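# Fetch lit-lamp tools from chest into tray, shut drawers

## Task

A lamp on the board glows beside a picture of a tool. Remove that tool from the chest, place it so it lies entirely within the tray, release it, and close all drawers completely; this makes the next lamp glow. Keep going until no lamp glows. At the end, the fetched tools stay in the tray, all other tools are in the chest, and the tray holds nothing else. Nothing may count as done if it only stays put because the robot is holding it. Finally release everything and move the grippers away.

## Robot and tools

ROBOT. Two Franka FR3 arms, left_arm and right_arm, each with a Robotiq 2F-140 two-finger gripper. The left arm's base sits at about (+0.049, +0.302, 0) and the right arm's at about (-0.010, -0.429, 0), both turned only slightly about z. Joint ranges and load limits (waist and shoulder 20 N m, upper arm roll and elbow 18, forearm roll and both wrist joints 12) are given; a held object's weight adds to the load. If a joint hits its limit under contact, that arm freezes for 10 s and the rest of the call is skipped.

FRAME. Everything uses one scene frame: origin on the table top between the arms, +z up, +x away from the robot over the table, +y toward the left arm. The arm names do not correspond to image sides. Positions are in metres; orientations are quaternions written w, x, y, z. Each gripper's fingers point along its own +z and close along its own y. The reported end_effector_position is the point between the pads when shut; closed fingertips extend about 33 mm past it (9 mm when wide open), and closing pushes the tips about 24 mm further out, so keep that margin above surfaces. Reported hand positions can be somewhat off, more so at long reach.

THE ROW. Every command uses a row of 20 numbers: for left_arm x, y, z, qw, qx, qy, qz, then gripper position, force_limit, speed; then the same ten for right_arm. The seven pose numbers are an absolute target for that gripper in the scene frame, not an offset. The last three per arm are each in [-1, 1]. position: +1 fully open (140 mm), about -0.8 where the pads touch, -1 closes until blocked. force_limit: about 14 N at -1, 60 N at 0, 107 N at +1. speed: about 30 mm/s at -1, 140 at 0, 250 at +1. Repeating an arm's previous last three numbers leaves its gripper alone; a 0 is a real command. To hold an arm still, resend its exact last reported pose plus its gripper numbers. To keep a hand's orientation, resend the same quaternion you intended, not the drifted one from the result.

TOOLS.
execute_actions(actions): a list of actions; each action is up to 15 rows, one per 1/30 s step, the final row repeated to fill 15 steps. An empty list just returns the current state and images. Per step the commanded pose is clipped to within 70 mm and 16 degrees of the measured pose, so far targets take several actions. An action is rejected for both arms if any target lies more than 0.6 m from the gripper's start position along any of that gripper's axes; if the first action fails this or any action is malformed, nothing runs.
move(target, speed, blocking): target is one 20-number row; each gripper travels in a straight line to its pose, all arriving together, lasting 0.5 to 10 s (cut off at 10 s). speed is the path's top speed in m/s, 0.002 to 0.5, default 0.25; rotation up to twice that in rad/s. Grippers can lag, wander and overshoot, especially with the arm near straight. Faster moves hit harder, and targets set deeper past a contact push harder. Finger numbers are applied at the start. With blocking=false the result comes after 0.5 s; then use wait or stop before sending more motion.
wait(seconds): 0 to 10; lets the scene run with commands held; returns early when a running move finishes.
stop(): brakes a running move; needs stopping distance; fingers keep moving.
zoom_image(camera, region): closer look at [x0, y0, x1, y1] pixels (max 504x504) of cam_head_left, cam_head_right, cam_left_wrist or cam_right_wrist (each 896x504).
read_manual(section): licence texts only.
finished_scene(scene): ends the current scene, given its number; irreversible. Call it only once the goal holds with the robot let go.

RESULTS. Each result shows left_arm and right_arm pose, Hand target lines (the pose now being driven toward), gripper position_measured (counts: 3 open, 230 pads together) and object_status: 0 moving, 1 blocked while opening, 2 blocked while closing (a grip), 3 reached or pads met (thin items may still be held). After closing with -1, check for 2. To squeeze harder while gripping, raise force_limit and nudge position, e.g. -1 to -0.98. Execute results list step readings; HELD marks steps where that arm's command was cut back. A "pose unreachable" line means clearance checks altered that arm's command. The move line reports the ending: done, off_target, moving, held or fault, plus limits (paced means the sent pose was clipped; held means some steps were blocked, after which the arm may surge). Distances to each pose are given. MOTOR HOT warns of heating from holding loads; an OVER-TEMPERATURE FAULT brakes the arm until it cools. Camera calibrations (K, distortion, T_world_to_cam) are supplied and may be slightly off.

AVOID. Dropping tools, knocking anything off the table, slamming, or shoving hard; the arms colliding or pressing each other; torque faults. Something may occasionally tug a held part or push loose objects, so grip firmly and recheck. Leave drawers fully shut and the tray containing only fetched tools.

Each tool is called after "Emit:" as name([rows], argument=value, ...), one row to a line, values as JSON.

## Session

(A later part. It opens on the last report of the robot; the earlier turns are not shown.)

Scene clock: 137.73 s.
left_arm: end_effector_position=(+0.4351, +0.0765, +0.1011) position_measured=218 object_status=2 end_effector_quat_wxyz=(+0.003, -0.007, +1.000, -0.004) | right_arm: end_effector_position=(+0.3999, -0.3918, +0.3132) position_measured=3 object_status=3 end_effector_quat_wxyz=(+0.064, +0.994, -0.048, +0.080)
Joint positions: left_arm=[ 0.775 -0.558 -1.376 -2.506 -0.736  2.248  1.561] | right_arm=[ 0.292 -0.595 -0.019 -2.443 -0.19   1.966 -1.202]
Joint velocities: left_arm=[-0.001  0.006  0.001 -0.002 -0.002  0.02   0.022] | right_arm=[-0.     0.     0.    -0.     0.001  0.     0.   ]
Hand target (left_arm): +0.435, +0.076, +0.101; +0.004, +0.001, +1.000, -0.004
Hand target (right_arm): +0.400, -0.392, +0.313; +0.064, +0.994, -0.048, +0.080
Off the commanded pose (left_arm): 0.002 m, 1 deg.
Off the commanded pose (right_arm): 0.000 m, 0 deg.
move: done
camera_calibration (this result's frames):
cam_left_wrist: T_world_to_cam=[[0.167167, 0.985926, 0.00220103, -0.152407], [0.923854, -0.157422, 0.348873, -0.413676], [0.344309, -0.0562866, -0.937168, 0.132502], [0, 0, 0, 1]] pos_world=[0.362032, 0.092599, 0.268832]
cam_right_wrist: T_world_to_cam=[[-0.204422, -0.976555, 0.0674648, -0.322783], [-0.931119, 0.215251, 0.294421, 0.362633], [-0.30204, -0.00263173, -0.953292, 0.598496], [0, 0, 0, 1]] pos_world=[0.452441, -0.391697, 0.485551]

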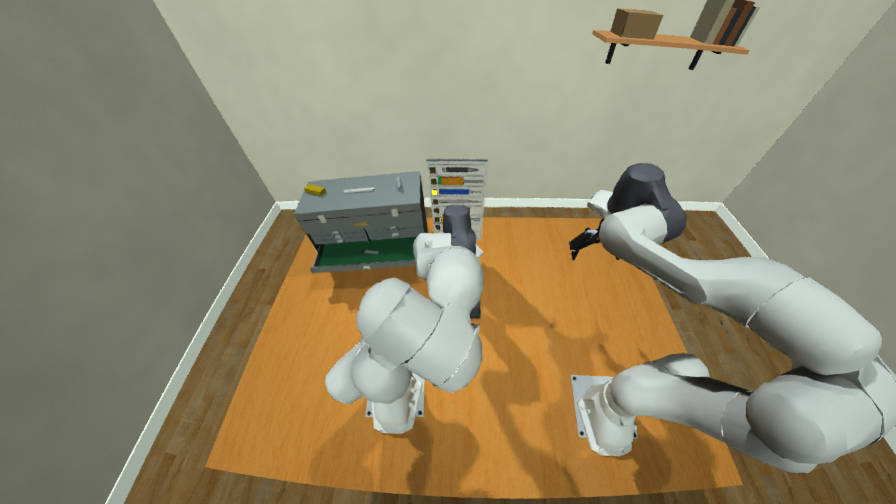

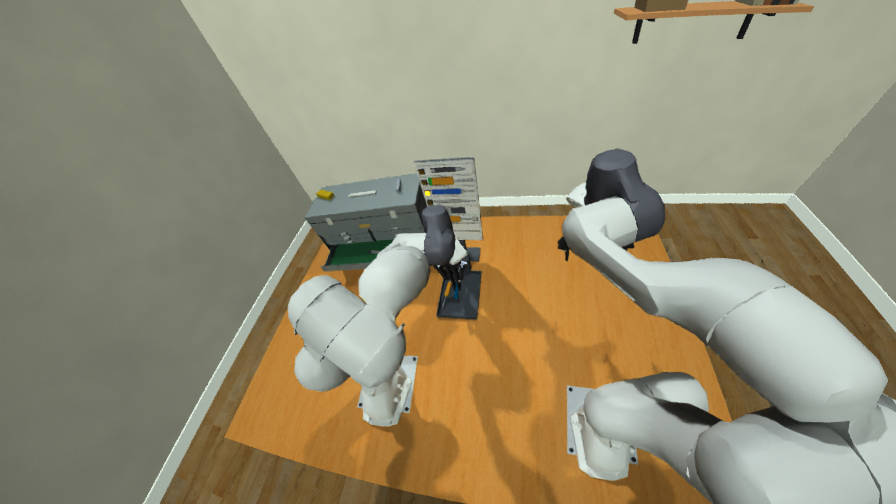

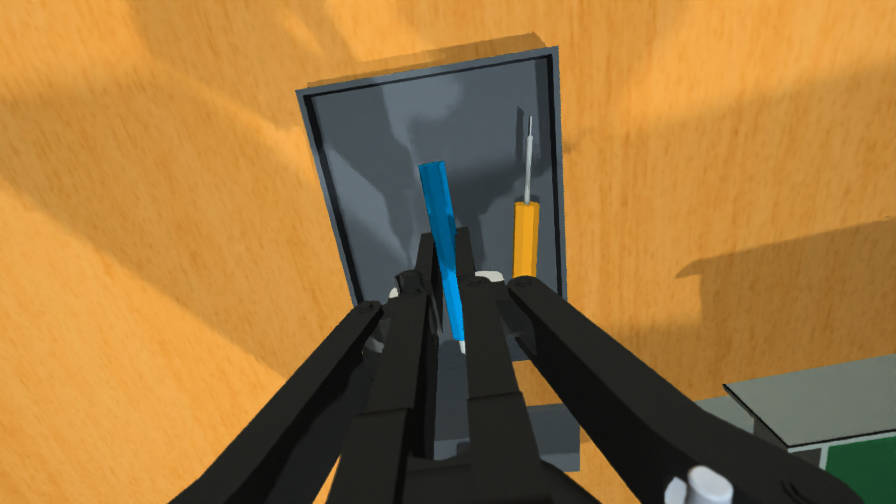

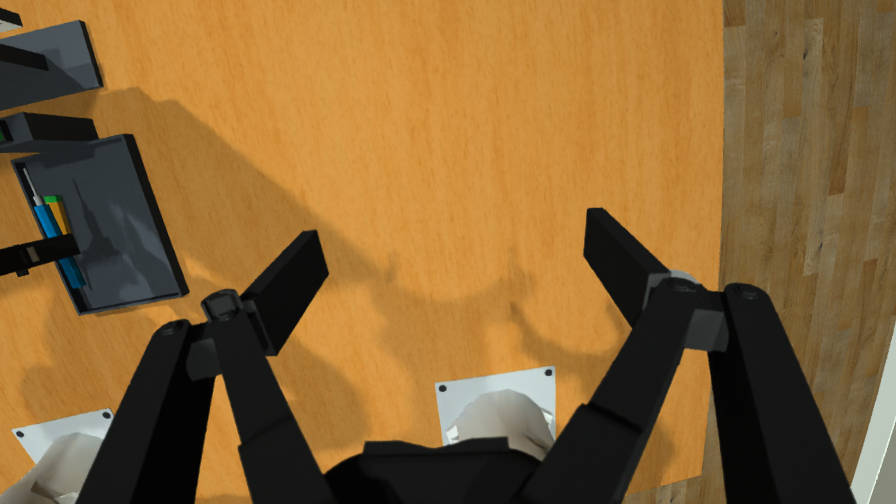

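Emit:
move(target=[0.425,0.085,0.05,0,0,1,0,-1,0.5,0,0.4,-0.392,0.313,0.064,0.994,-0.048,0.08,1,0,0], speed=0.08)

Emit:
move(target=[0.425,0.085,0.05,0,0,1,0,-0.5,0.5,0,0.4,-0.392,0.313,0.064,0.994,-0.048,0.08,1,0,0], speed=0.08)

Emit:
move(target=[0.425,0.085,0.16,0,0,1,0,-0.5,0.5,0,0.4,-0.392,0.313,0.064,0.994,-0.048,0.08,1,0,0], speed=0.2)

Emit:
move(target=[0.40,0.47,0.16,0.3418,0.03,0.939,0,-1,0.5,0,0.4,-0.392,0.313,0.064,0.994,-0.048,0.08,1,0,0], speed=0.25)

Scene clock: 139.13 s.
left_arm: end_effector_position=(+0.4241, +0.0859, +0.0498) position_measured=218 object_status=2 end_effector_quat_wxyz=(-0.002, -0.002, +1.000, +0.002) | right_arm: end_effector_position=(+0.3999, -0.3918, +0.3132) position_measured=3 object_status=3 end_effector_quat_wxyz=(+0.064, +0.994, -0.048, +0.080)
Joint positions: left_arm=[ 0.909 -0.499 -1.57  -2.56  -0.775  2.39   1.593] | right_arm=[ 0.292 -0.595 -0.019 -2.443 -0.19   1.966 -1.202]
Joint velocities: left_arm=[ 0.003  0.009 -0.002  0.     0.     0.019  0.005] | right_arm=[ 0.     0.     0.     0.001  0.001 -0.001 -0.   ]
Hand target (left_arm): +0.425, +0.086, +0.049; -0.001, +0.000, +1.000, +0.001
Hand target (right_arm): +0.400, -0.392, +0.313; +0.064, +0.994, -0.048, +0.080
Off the commanded pose (left_arm): 0.001 m, 0 deg.
Off the commanded pose (right_arm): 0.000 m, 0 deg.
move: done
camera_calibration (this result's frames):
cam_left_wrist: T_world_to_cam=[[0.17757, 0.984033, 0.0121484, -0.164489], [0.925611, -0.171195, 0.337545, -0.383179], [0.334235, -0.0486931, -0.941231, 0.0925326], [0, 0, 0, 1]] pos_world=[0.352955, 0.10077, 0.218433]
cam_right_wrist: T_world_to_cam=[[-0.204422, -0.976555, 0.0674648, -0.322783], [-0.93112, 0.21525, 0.294421, 0.362633], [-0.30204, -0.00263182, -0.953292, 0.598496], [0, 0, 0, 1]] pos_world=[0.452441, -0.391697, 0.485551]

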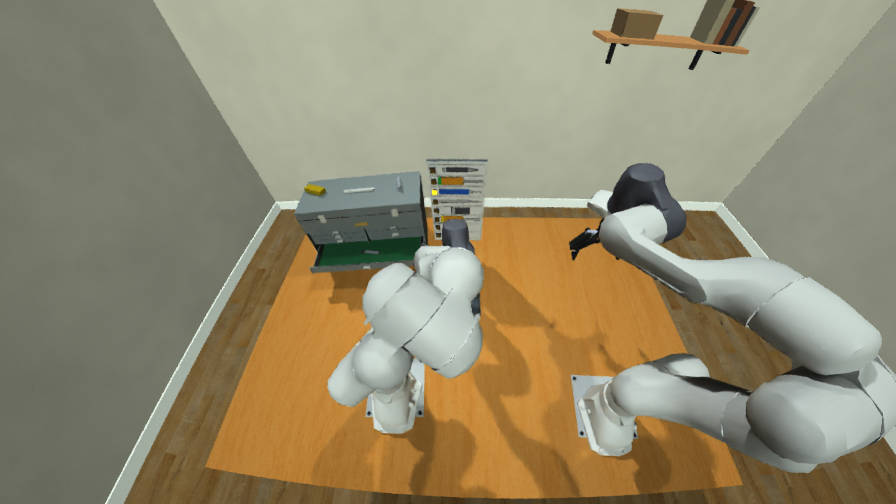

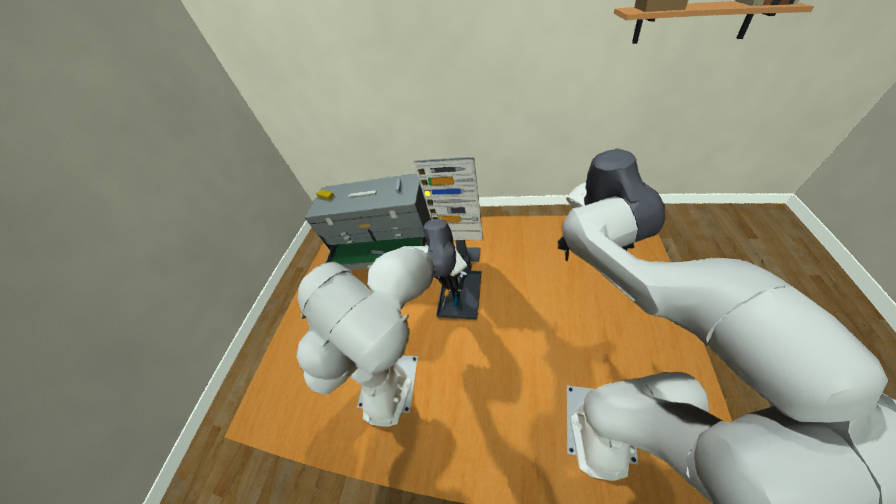

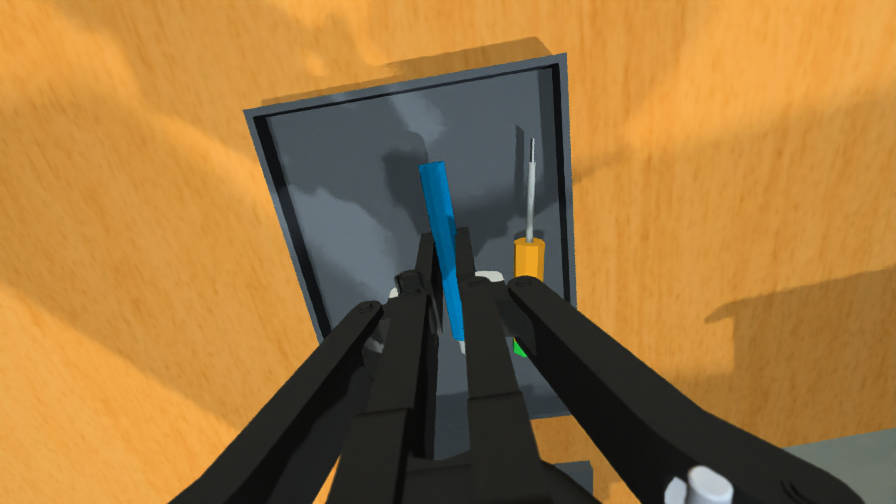

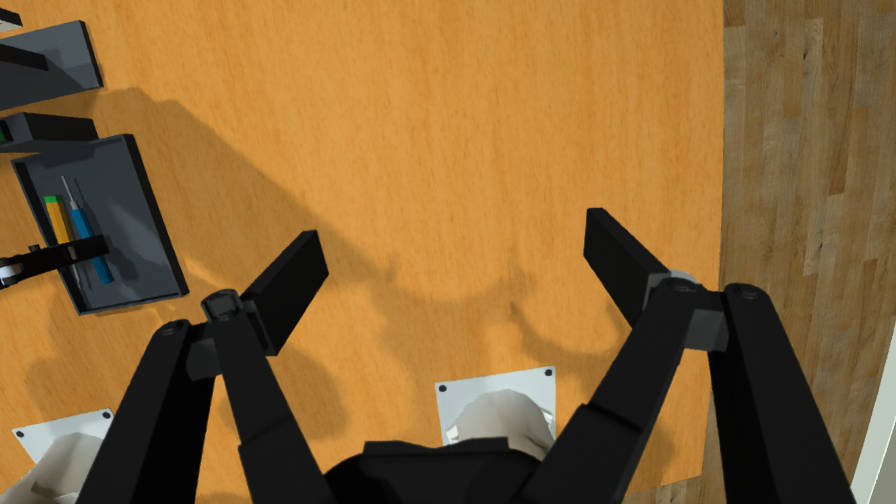

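Scene clock: 139.83 s.
left_arm: end_effector_position=(+0.4249, +0.0855, +0.0501) position_measured=192 object_status=3 end_effector_quat_wxyz=(-0.001, -0.002, +1.000, +0.001) | right_arm: end_effector_position=(+0.3999, -0.3918, +0.3132) position_measured=3 object_status=3 end_effector_quat_wxyz=(+0.064, +0.994, -0.048, +0.080)
Joint positions: left_arm=[ 0.909 -0.497 -1.57  -2.56  -0.775  2.394  1.593] | right_arm=[ 0.292 -0.595 -0.019 -2.443 -0.19   1.966 -1.202]
Joint velocities: left_arm=[ 0.     0.003  0.    -0.     0.002  0.004 -0.001] | right_arm=[-0.    -0.     0.001  0.     0.001  0.001 -0.001]
Hand target (left_arm): +0.425, +0.085, +0.050; -0.000, -0.000, +1.000, +0.000
Hand target (right_arm): +0.400, -0.392, +0.313; +0.064, +0.994, -0.048, +0.080
Off the commanded pose (left_arm): 0.001 m, 0 deg.
Off the commanded pose (right_arm): 0.000 m, 0 deg.
move: done
camera_calibration (this result's frames):
cam_left_wrist: T_world_to_cam=[[0.177571, 0.984045, 0.011164, -0.164191], [0.924791, -0.170736, 0.340016, -0.383886], [0.336498, -0.0500528, -0.940353, 0.0915783], [0, 0, 0, 1]] pos_world=[0.353354, 0.100612, 0.218477]
cam_right_wrist: T_world_to_cam=[[-0.204422, -0.976555, 0.0674648, -0.322783], [-0.931119, 0.215251, 0.294421, 0.362633], [-0.30204, -0.00263173, -0.953292, 0.598496], [0, 0, 0, 1]] pos_world=[0.452441, -0.391697, 0.485551]

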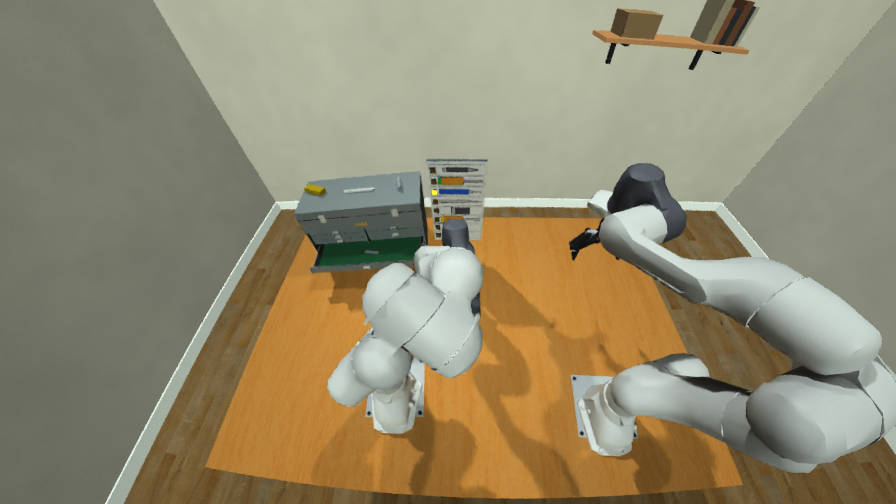

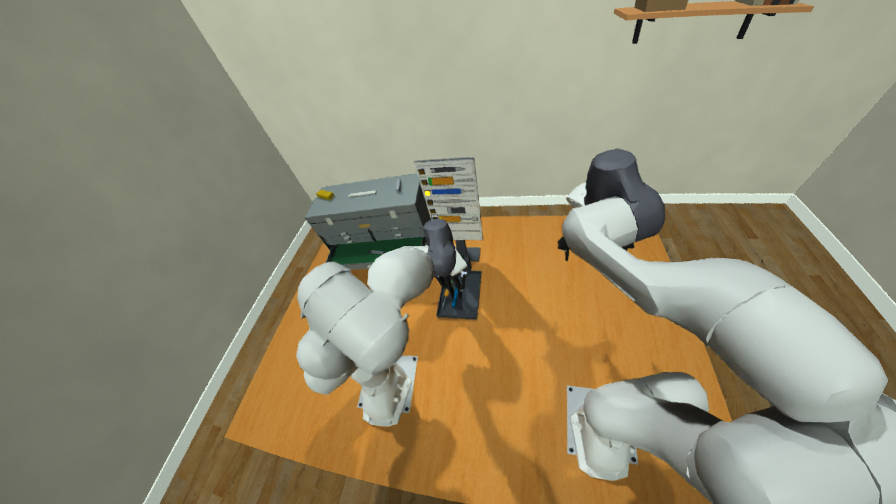

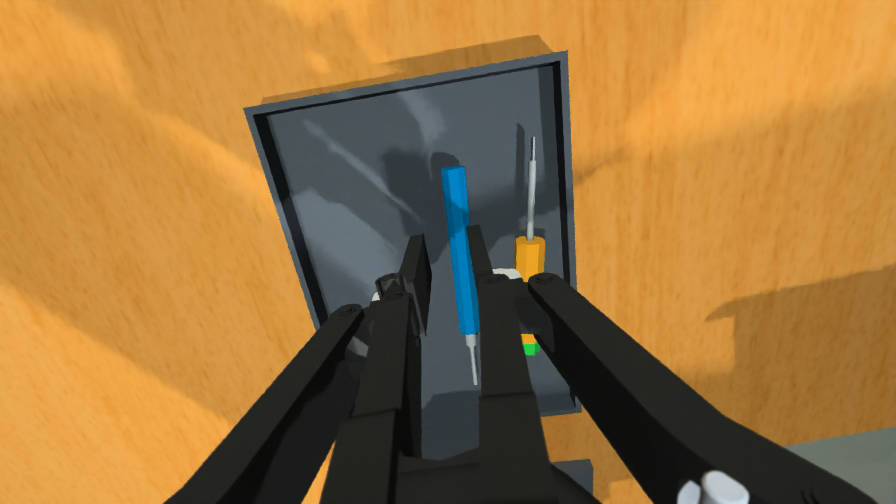

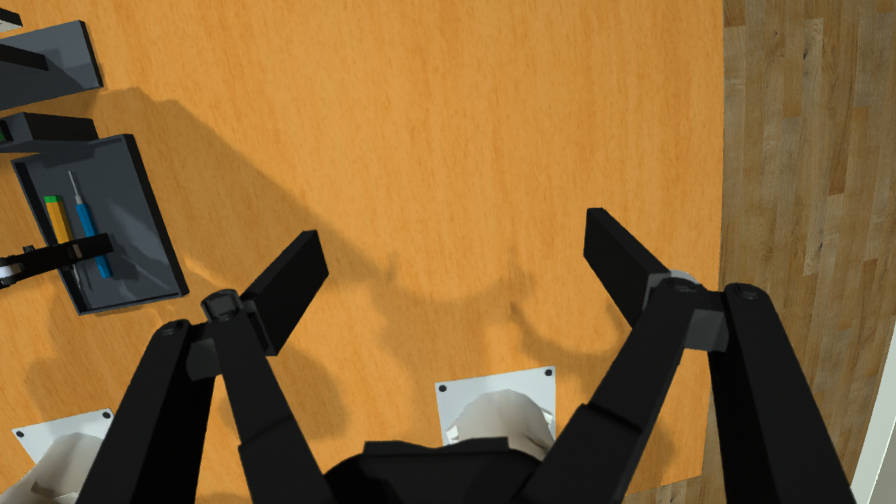

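Scene clock: 141.17 s.
left_arm: end_effector_position=(+0.4259, +0.0826, +0.1609) position_measured=192 object_status=3 end_effector_quat_wxyz=(+0.002, +0.002, +1.000, -0.003) | right_arm: end_effector_position=(+0.3999, -0.3918, +0.3132) position_measured=3 object_status=3 end_effector_quat_wxyz=(+0.064, +0.994, -0.048, +0.080)
Joint positions: left_arm=[ 0.614 -0.645 -1.145 -2.481 -0.68   2.074  1.564] | right_arm=[ 0.292 -0.595 -0.019 -2.443 -0.19   1.966 -1.202]
Joint velocities: left_arm=[ 0.    -0.007  0.     0.    -0.    -0.014  0.001] | right_arm=[-0.002  0.002 -0.001 -0.001  0.     0.    -0.001]
Hand target (left_arm): +0.425, +0.083, +0.161; +0.001, -0.000, +1.000, -0.002
Hand target (right_arm): +0.400, -0.392, +0.313; +0.064, +0.994, -0.048, +0.080
Off the commanded pose (left_arm): 0.003 m, 0 deg.
Off the commanded pose (right_arm): 0.000 m, 0 deg.
move: done
camera_calibration (this result's frames):
cam_left_wrist: T_world_to_cam=[[0.185336, 0.982666, 0.00435107, -0.16488], [0.921131, -0.17527, 0.34756, -0.422288], [0.342297, -0.0604075, -0.937648, 0.193269], [0, 0, 0, 1]] pos_world=[0.353386, 0.0996823, 0.328707]
cam_right_wrist: T_world_to_cam=[[-0.204422, -0.976555, 0.0674648, -0.322783], [-0.931119, 0.215251, 0.294421, 0.362633], [-0.30204, -0.00263178, -0.953292, 0.598496], [0, 0, 0, 1]] pos_world=[0.452441, -0.391697, 0.485551]

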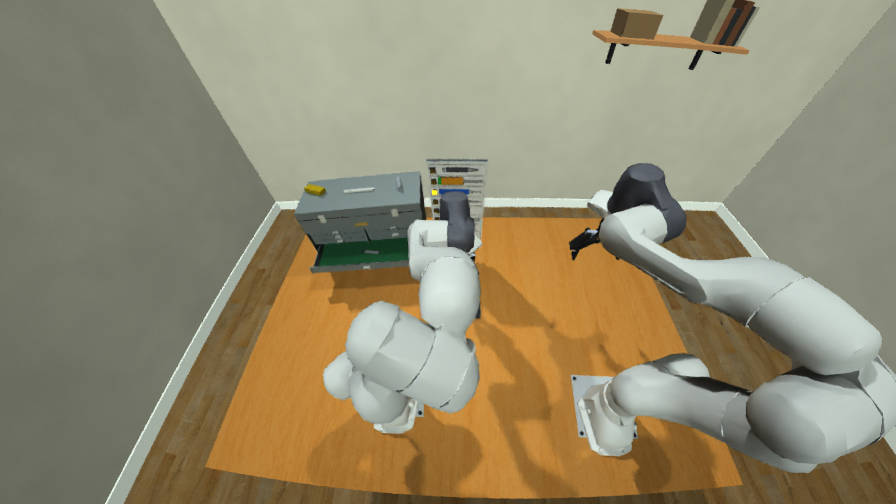

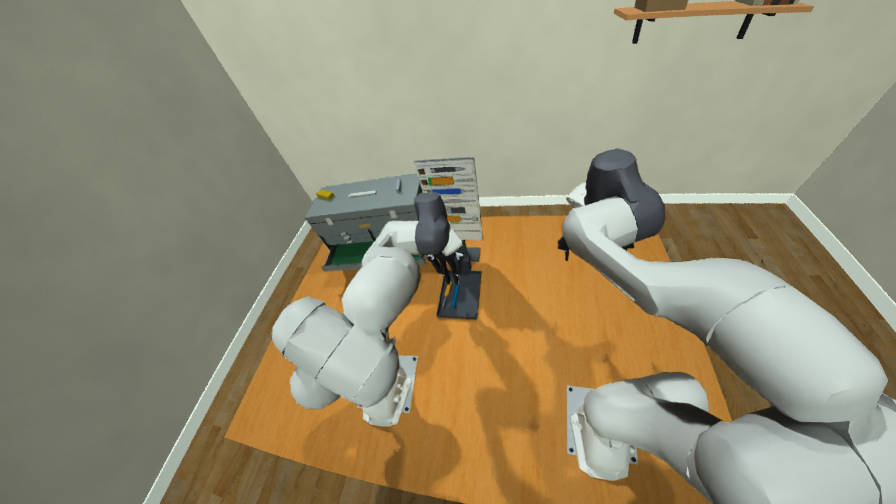

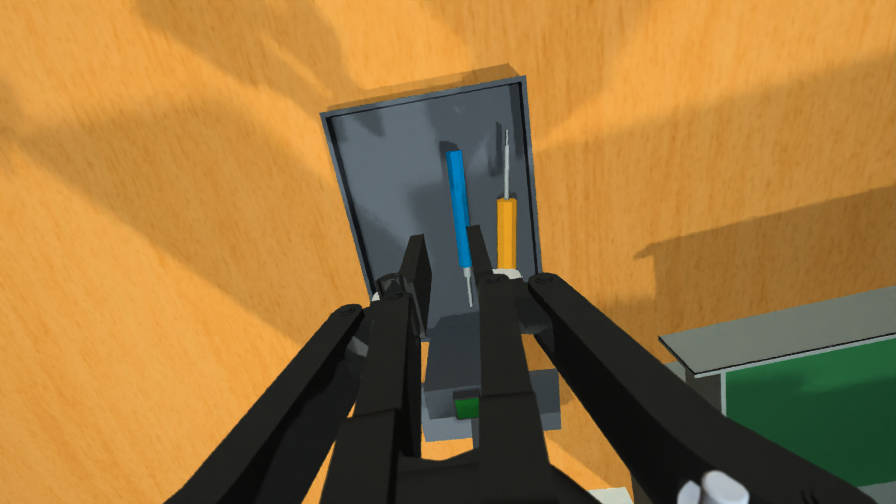

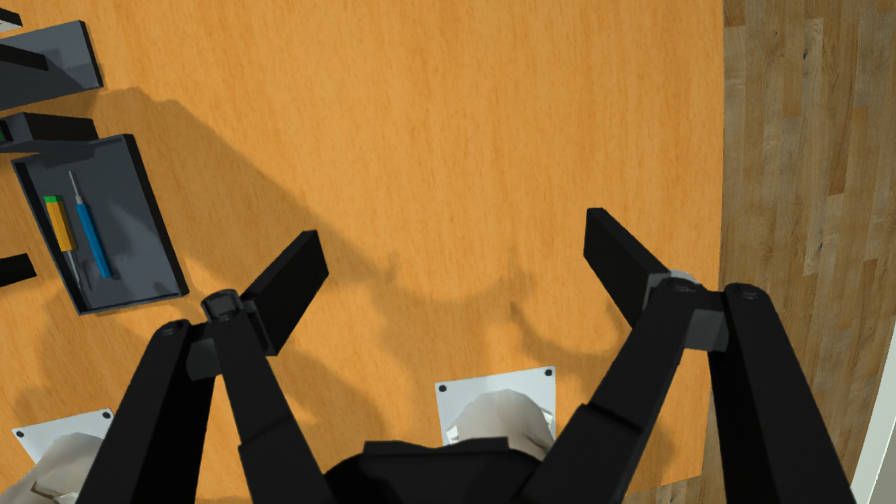

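Scene clock: 144.17 s.
left_arm: end_effector_position=(+0.4011, +0.4725, +0.1630) position_measured=234 object_status=3 end_effector_quat_wxyz=(+0.292, +0.019, +0.956, -0.026) | right_arm: end_effector_position=(+0.3999, -0.3918, +0.3132) position_measured=3 object_status=3 end_effector_quat_wxyz=(+0.064, +0.994, -0.048, +0.080)
Joint positions: left_arm=[ 0.649 -0.729 -0.129 -3.045 -0.982  2.582  2.993] | right_arm=[ 0.292 -0.595 -0.019 -2.443 -0.19   1.966 -1.202]
Joint velocities: left_arm=[-0.013  0.002  0.015  0.001 -0.001  0.005  0.033] | right_arm=[ 0.001  0.     0.001 -0.002 -0.    -0.    -0.001]
Hand target (left_arm): +0.400, +0.473, +0.162; +0.292, +0.026, +0.956, -0.024
Hand target (right_arm): +0.400, -0.392, +0.313; +0.064, +0.994, -0.048, +0.080
Off the commanded pose (left_arm): 0.004 m, 7 deg.
Off the commanded pose (right_arm): 0.000 m, 0 deg.
joint sent to its limit (left arm) — the command would take joint 4 (elbow) past its lower limit and joint 7 (wrist roll) past its upper limit, so those joints were sent only as far as their limits.
move: off_target (left_arm); limits=paced
camera_calibration (this result's frames):
cam_left_wrist: T_world_to_cam=[[0.195935, 0.978087, 0.0703939, -0.556262], [0.565478, -0.171343, 0.806769, -0.265856], [0.801152, -0.118268, -0.586659, 0.0133882], [0, 0, 0, 1]] pos_world=[0.248601, 0.500104, 0.261496]
cam_right_wrist: T_world_to_cam=[[-0.204422, -0.976555, 0.0674648, -0.322783], [-0.931119, 0.215251, 0.294421, 0.362633], [-0.30204, -0.00263174, -0.953292, 0.598496], [0, 0, 0, 1]] pos_world=[0.452441, -0.391697, 0.485551]

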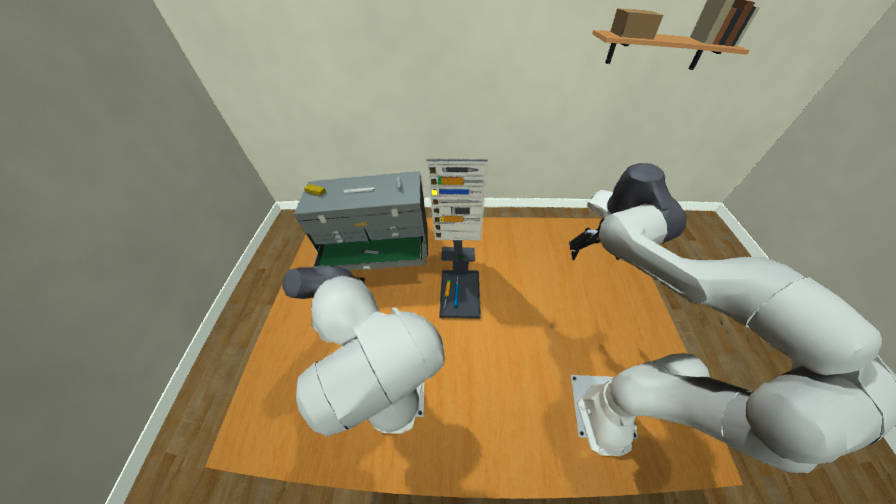

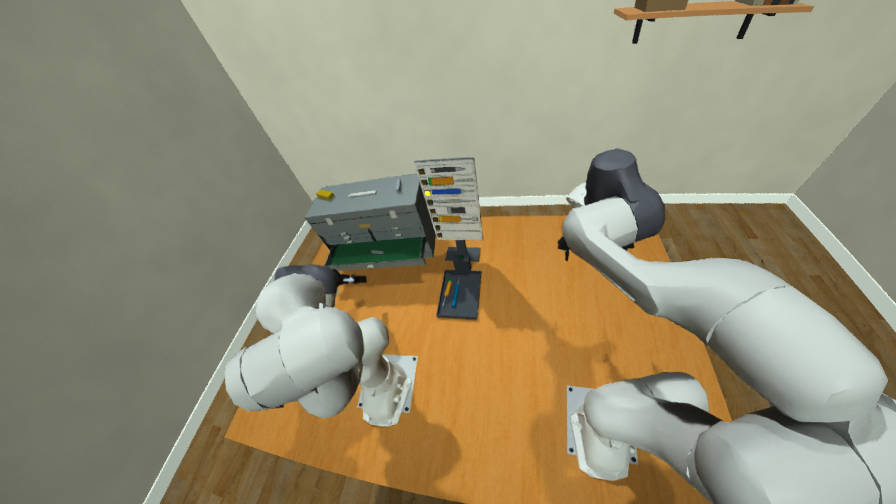

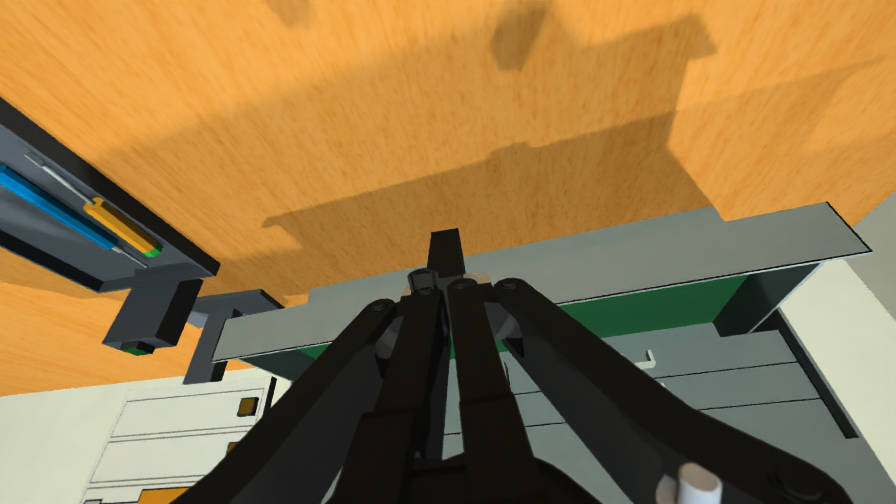

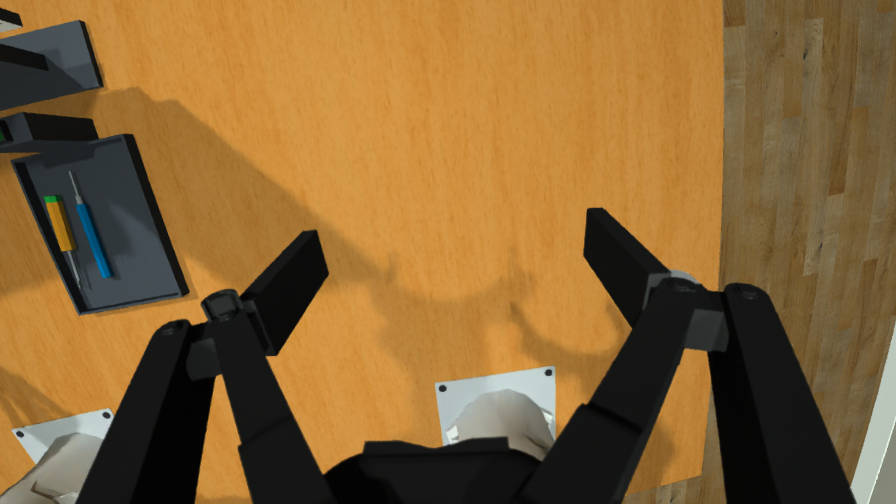

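Emit:
move(target=[0.43,0.475,0.145,0.3418,0.03,0.939,0,-1,0.5,0,0.4,-0.392,0.313,0.064,0.994,-0.048,0.08,1,0,0], speed=0.1)

Emit:
move(target=[0.596,0.485,0.142,0.3418,0.03,0.939,0,-1,0.5,0,0.4,-0.392,0.313,0.064,0.994,-0.048,0.08,1,0,0], speed=0.1)

Emit:
move(target=[0.5,0.48,0.22,0.3418,0.03,0.939,0,-1,0.5,0,0.4,-0.392,0.313,0.064,0.994,-0.048,0.08,1,0,0], speed=0.15)

Scene clock: 145.73 s.
left_arm: end_effector_position=(+0.4315, +0.4728, +0.1451) position_measured=234 object_status=3 end_effector_quat_wxyz=(+0.321, +0.023, +0.947, -0.019) | right_arm: end_effector_position=(+0.3999, -0.3918, +0.3132) position_measured=3 object_status=3 end_effector_quat_wxyz=(+0.064, +0.994, -0.048, +0.080)
Joint positions: left_arm=[ 0.094 -0.605  0.364 -3.045 -0.916  2.954  3.003] | right_arm=[ 0.292 -0.595 -0.019 -2.443 -0.19   1.966 -1.202]
Joint velocities: left_arm=[-0.016 -0.003  0.027  0.001  0.021  0.015  0.   ] | right_arm=[-0.    -0.     0.     0.001 -0.001  0.     0.001]
Hand target (left_arm): +0.432, +0.474, +0.146; +0.322, +0.028, +0.946, -0.016
Hand target (right_arm): +0.400, -0.392, +0.313; +0.064, +0.994, -0.048, +0.080
Off the commanded pose (left_arm): 0.003 m, 3 deg.
Off the commanded pose (right_arm): 0.000 m, 0 deg.
joint sent to its limit (left arm) — the command would take joint 4 (elbow) past its lower limit and joint 7 (wrist roll) past its upper limit, so those joints were sent only as far as their limits.
move: off_target (left_arm)
camera_calibration (this result's frames):
cam_left_wrist: T_world_to_cam=[[0.194096, 0.976198, 0.0967698, -0.563393], [0.514657, -0.185312, 0.837131, -0.244437], [0.835138, -0.11268, -0.538375, -0.0457036], [0, 0, 0, 1]] pos_world=[0.273322, 0.499536, 0.234539]
cam_right_wrist: T_world_to_cam=[[-0.204422, -0.976555, 0.0674648, -0.322783], [-0.931119, 0.215251, 0.294421, 0.362633], [-0.30204, -0.00263173, -0.953292, 0.598496], [0, 0, 0, 1]] pos_world=[0.452441, -0.391697, 0.485551]

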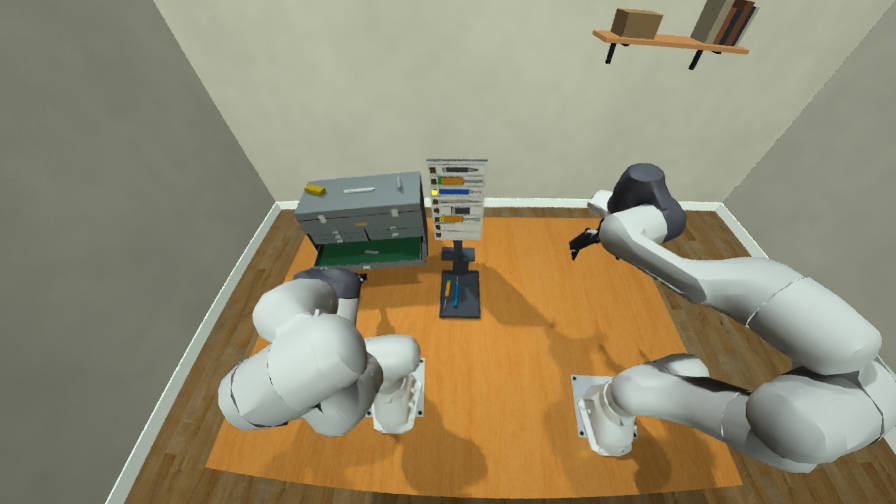

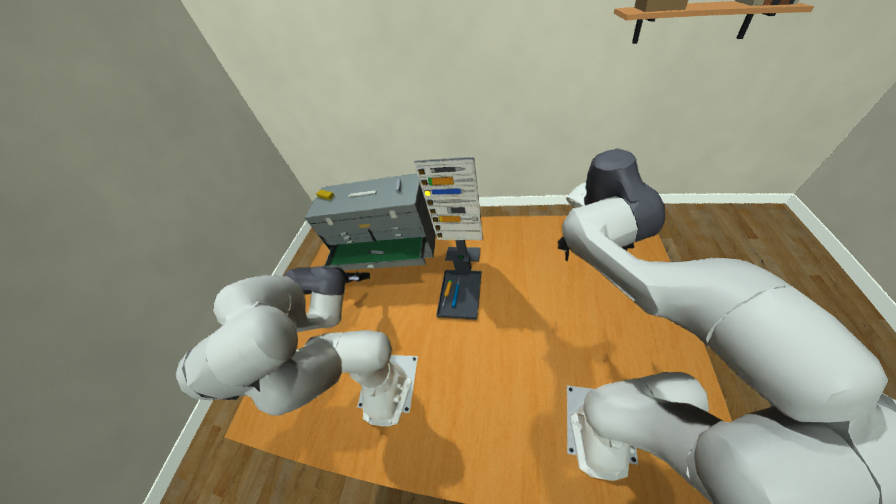

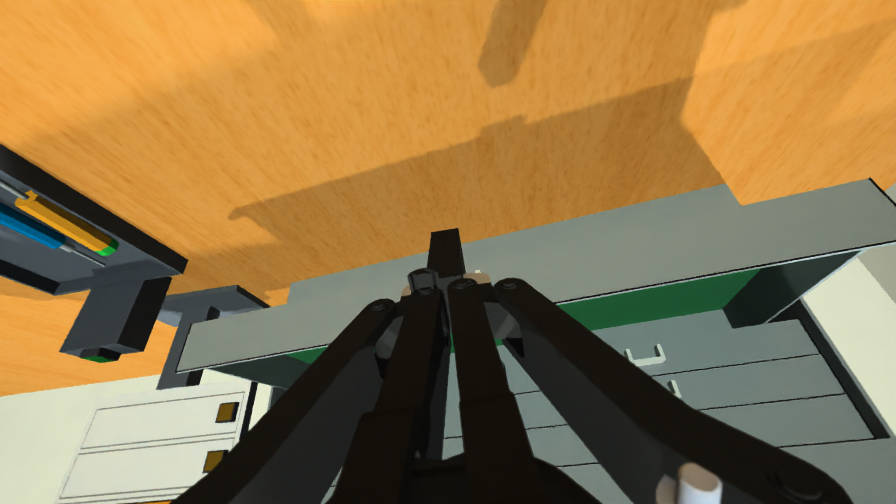

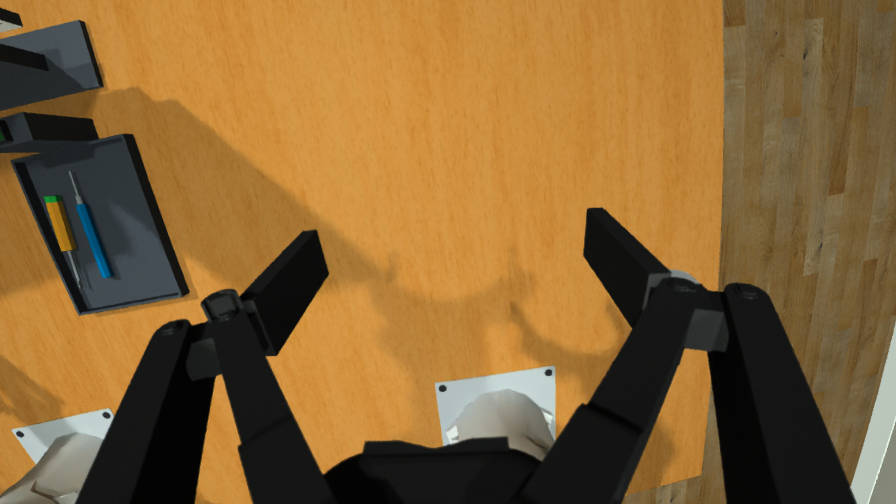

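Scene clock: 148.33 s.
left_arm: end_effector_position=(+0.5895, +0.4771, +0.1323) position_measured=234 object_status=3 end_effector_quat_wxyz=(+0.333, +0.023, +0.943, -0.014) | right_arm: end_effector_position=(+0.3999, -0.3918, +0.3132) position_measured=3 object_status=3 end_effector_quat_wxyz=(+0.064, +0.994, -0.048, +0.080)
Joint positions: left_arm=[-1.214 -0.376  1.417 -2.625 -0.979  3.26   3.005] | right_arm=[ 0.292 -0.595 -0.019 -2.443 -0.19   1.966 -1.202]
Joint velocities: left_arm=[-0.016 -0.019  0.006 -0.01   0.02   0.038  0.003] | right_arm=[ 0.     0.002 -0.001 -0.001 -0.001 -0.    -0.   ]
Hand target (left_arm): +0.595, +0.481, +0.138; +0.339, +0.028, +0.940, -0.006
Hand target (right_arm): +0.400, -0.392, +0.313; +0.064, +0.994, -0.048, +0.080
Off the commanded pose (left_arm): 0.014 m, 2 deg.
Off the commanded pose (right_arm): 0.000 m, 0 deg.
joint sent to its limit (left arm) — the command would take joint 7 (wrist roll) past its upper limit, so that joint was sent only as far as its limit.
move: off_target (left_arm)
camera_calibration (this result's frames):
cam_left_wrist: T_world_to_cam=[[0.1871, 0.976072, 0.1108, -0.594655], [0.494162, -0.191001, 0.848129, -0.300929], [0.848998, -0.103931, -0.518074, -0.199115], [0, 0, 0, 1]] pos_world=[0.429016, 0.502254, 0.217958]
cam_right_wrist: T_world_to_cam=[[-0.204422, -0.976555, 0.0674648, -0.322783], [-0.931119, 0.215251, 0.294421, 0.362633], [-0.30204, -0.00263177, -0.953292, 0.598496], [0, 0, 0, 1]] pos_world=[0.452441, -0.391697, 0.485551]

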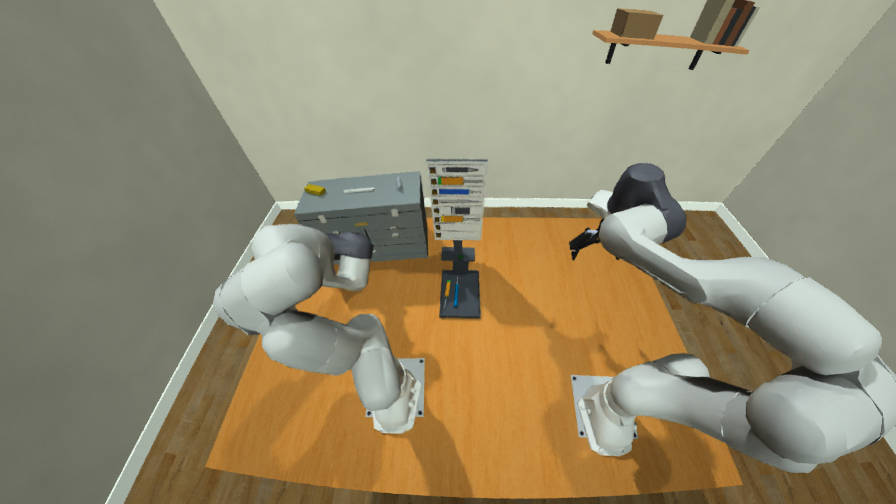

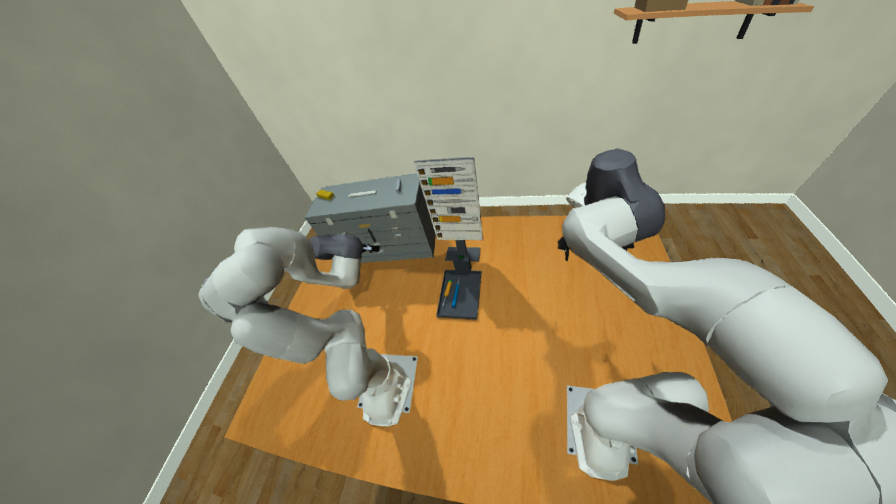

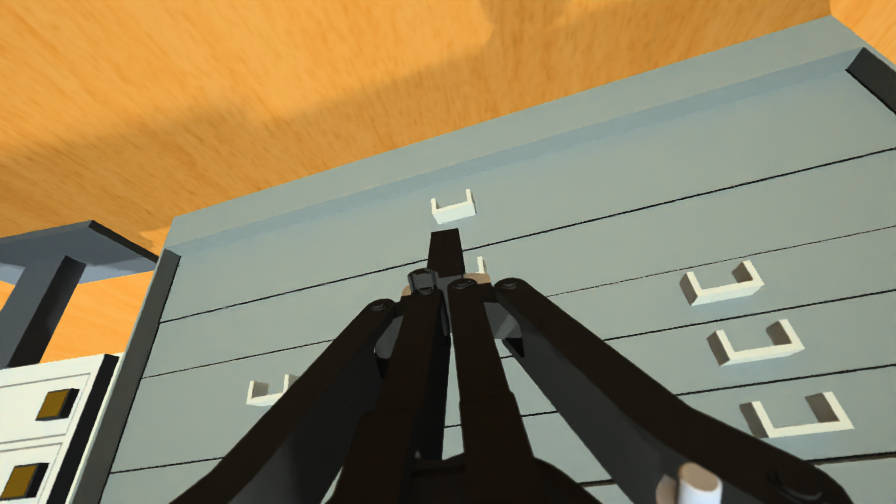

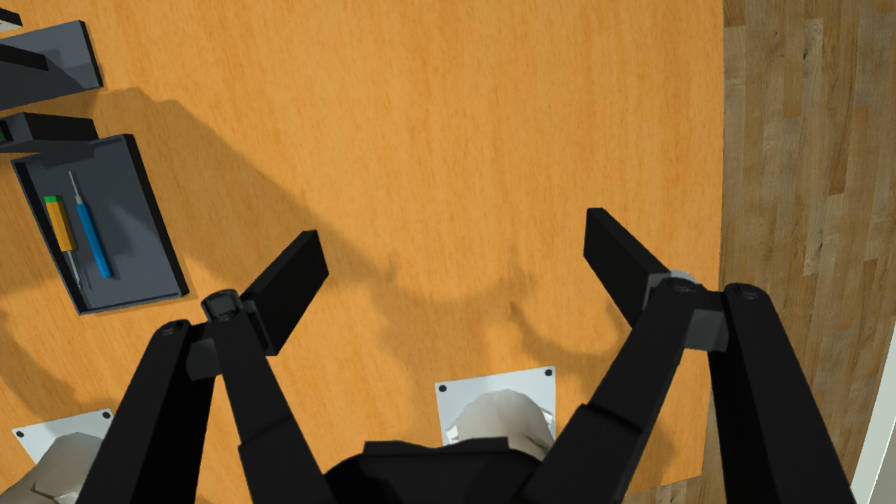

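Scene clock: 150.33 s.
left_arm: end_effector_position=(+0.5011, +0.4845, +0.2261) position_measured=234 object_status=3 end_effector_quat_wxyz=(+0.348, +0.038, +0.937, +0.010) | right_arm: end_effector_position=(+0.3999, -0.3918, +0.3132) position_measured=3 object_status=3 end_effector_quat_wxyz=(+0.064, +0.994, -0.048, +0.080)
Joint positions: left_arm=[ 0.174 -0.568  0.188 -2.872 -0.815  2.89   2.818] | right_arm=[ 0.292 -0.595 -0.019 -2.443 -0.19   1.966 -1.202]
Joint velocities: left_arm=[ 0.012  0.002 -0.013  0.002  0.002 -0.021 -0.027] | right_arm=[-0.     0.001  0.003  0.    -0.001  0.     0.001]
Hand target (left_arm): +0.501, +0.484, +0.226; +0.347, +0.032, +0.937, +0.006
Hand target (right_arm): +0.400, -0.392, +0.313; +0.064, +0.994, -0.048, +0.080
Off the commanded pose (left_arm): 0.008 m, 2 deg.
Off the commanded pose (right_arm): 0.000 m, 0 deg.
move: off_target (left_arm)
camera_calibration (this result's frames):
cam_left_wrist: T_world_to_cam=[[0.19371, 0.96634, 0.169301, -0.607592], [0.463218, -0.242213, 0.852503, -0.295991], [0.864815, -0.0867152, -0.494545, -0.0963484], [0, 0, 0, 1]] pos_world=[0.338128, 0.507093, 0.30755]
cam_right_wrist: T_world_to_cam=[[-0.204422, -0.976555, 0.067465, -0.322783], [-0.93112, 0.215251, 0.294421, 0.362633], [-0.30204, -0.00263196, -0.953292, 0.598496], [0, 0, 0, 1]] pos_world=[0.452441, -0.391697, 0.485551]

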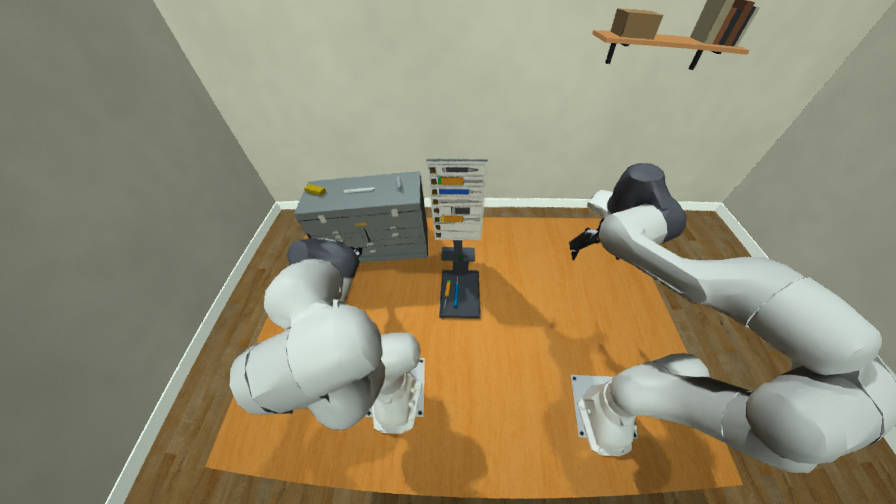

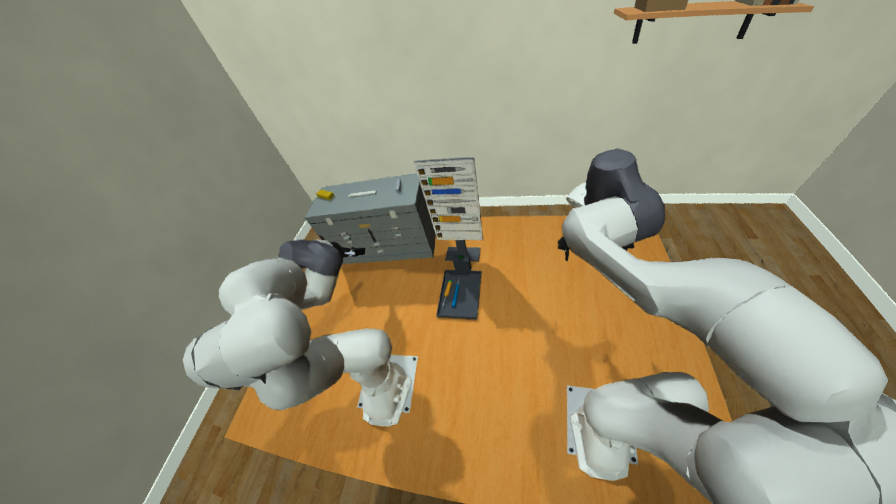

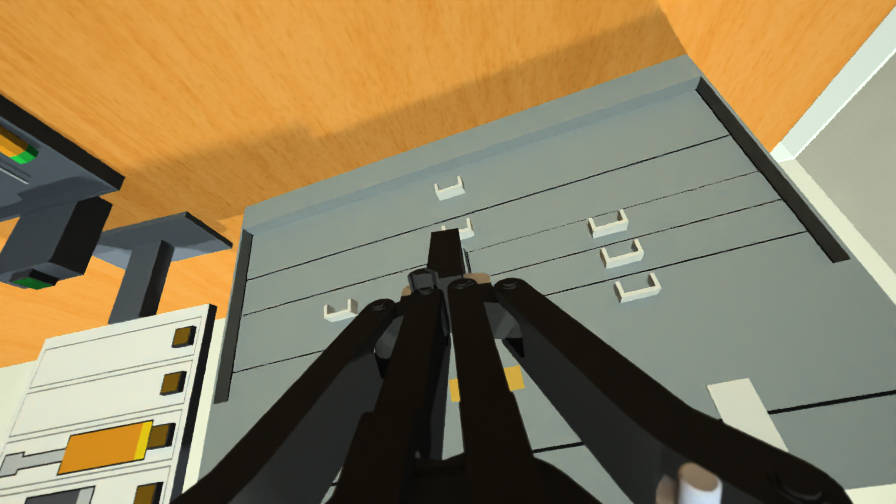

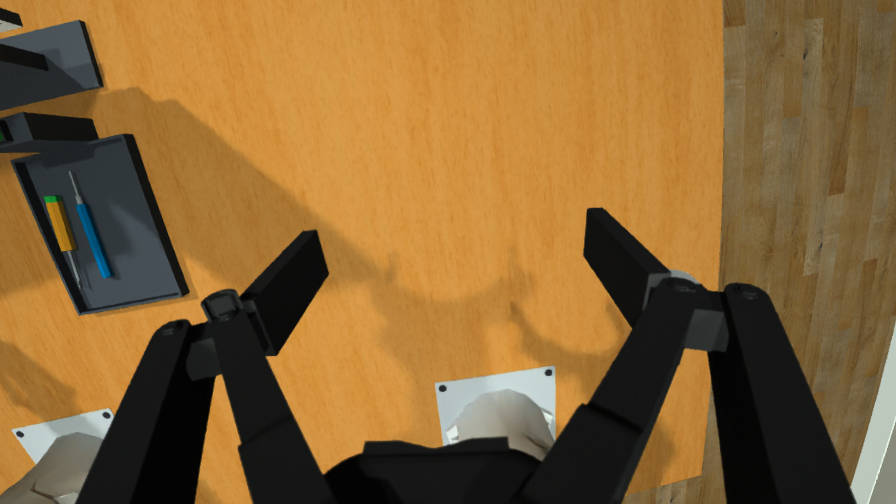

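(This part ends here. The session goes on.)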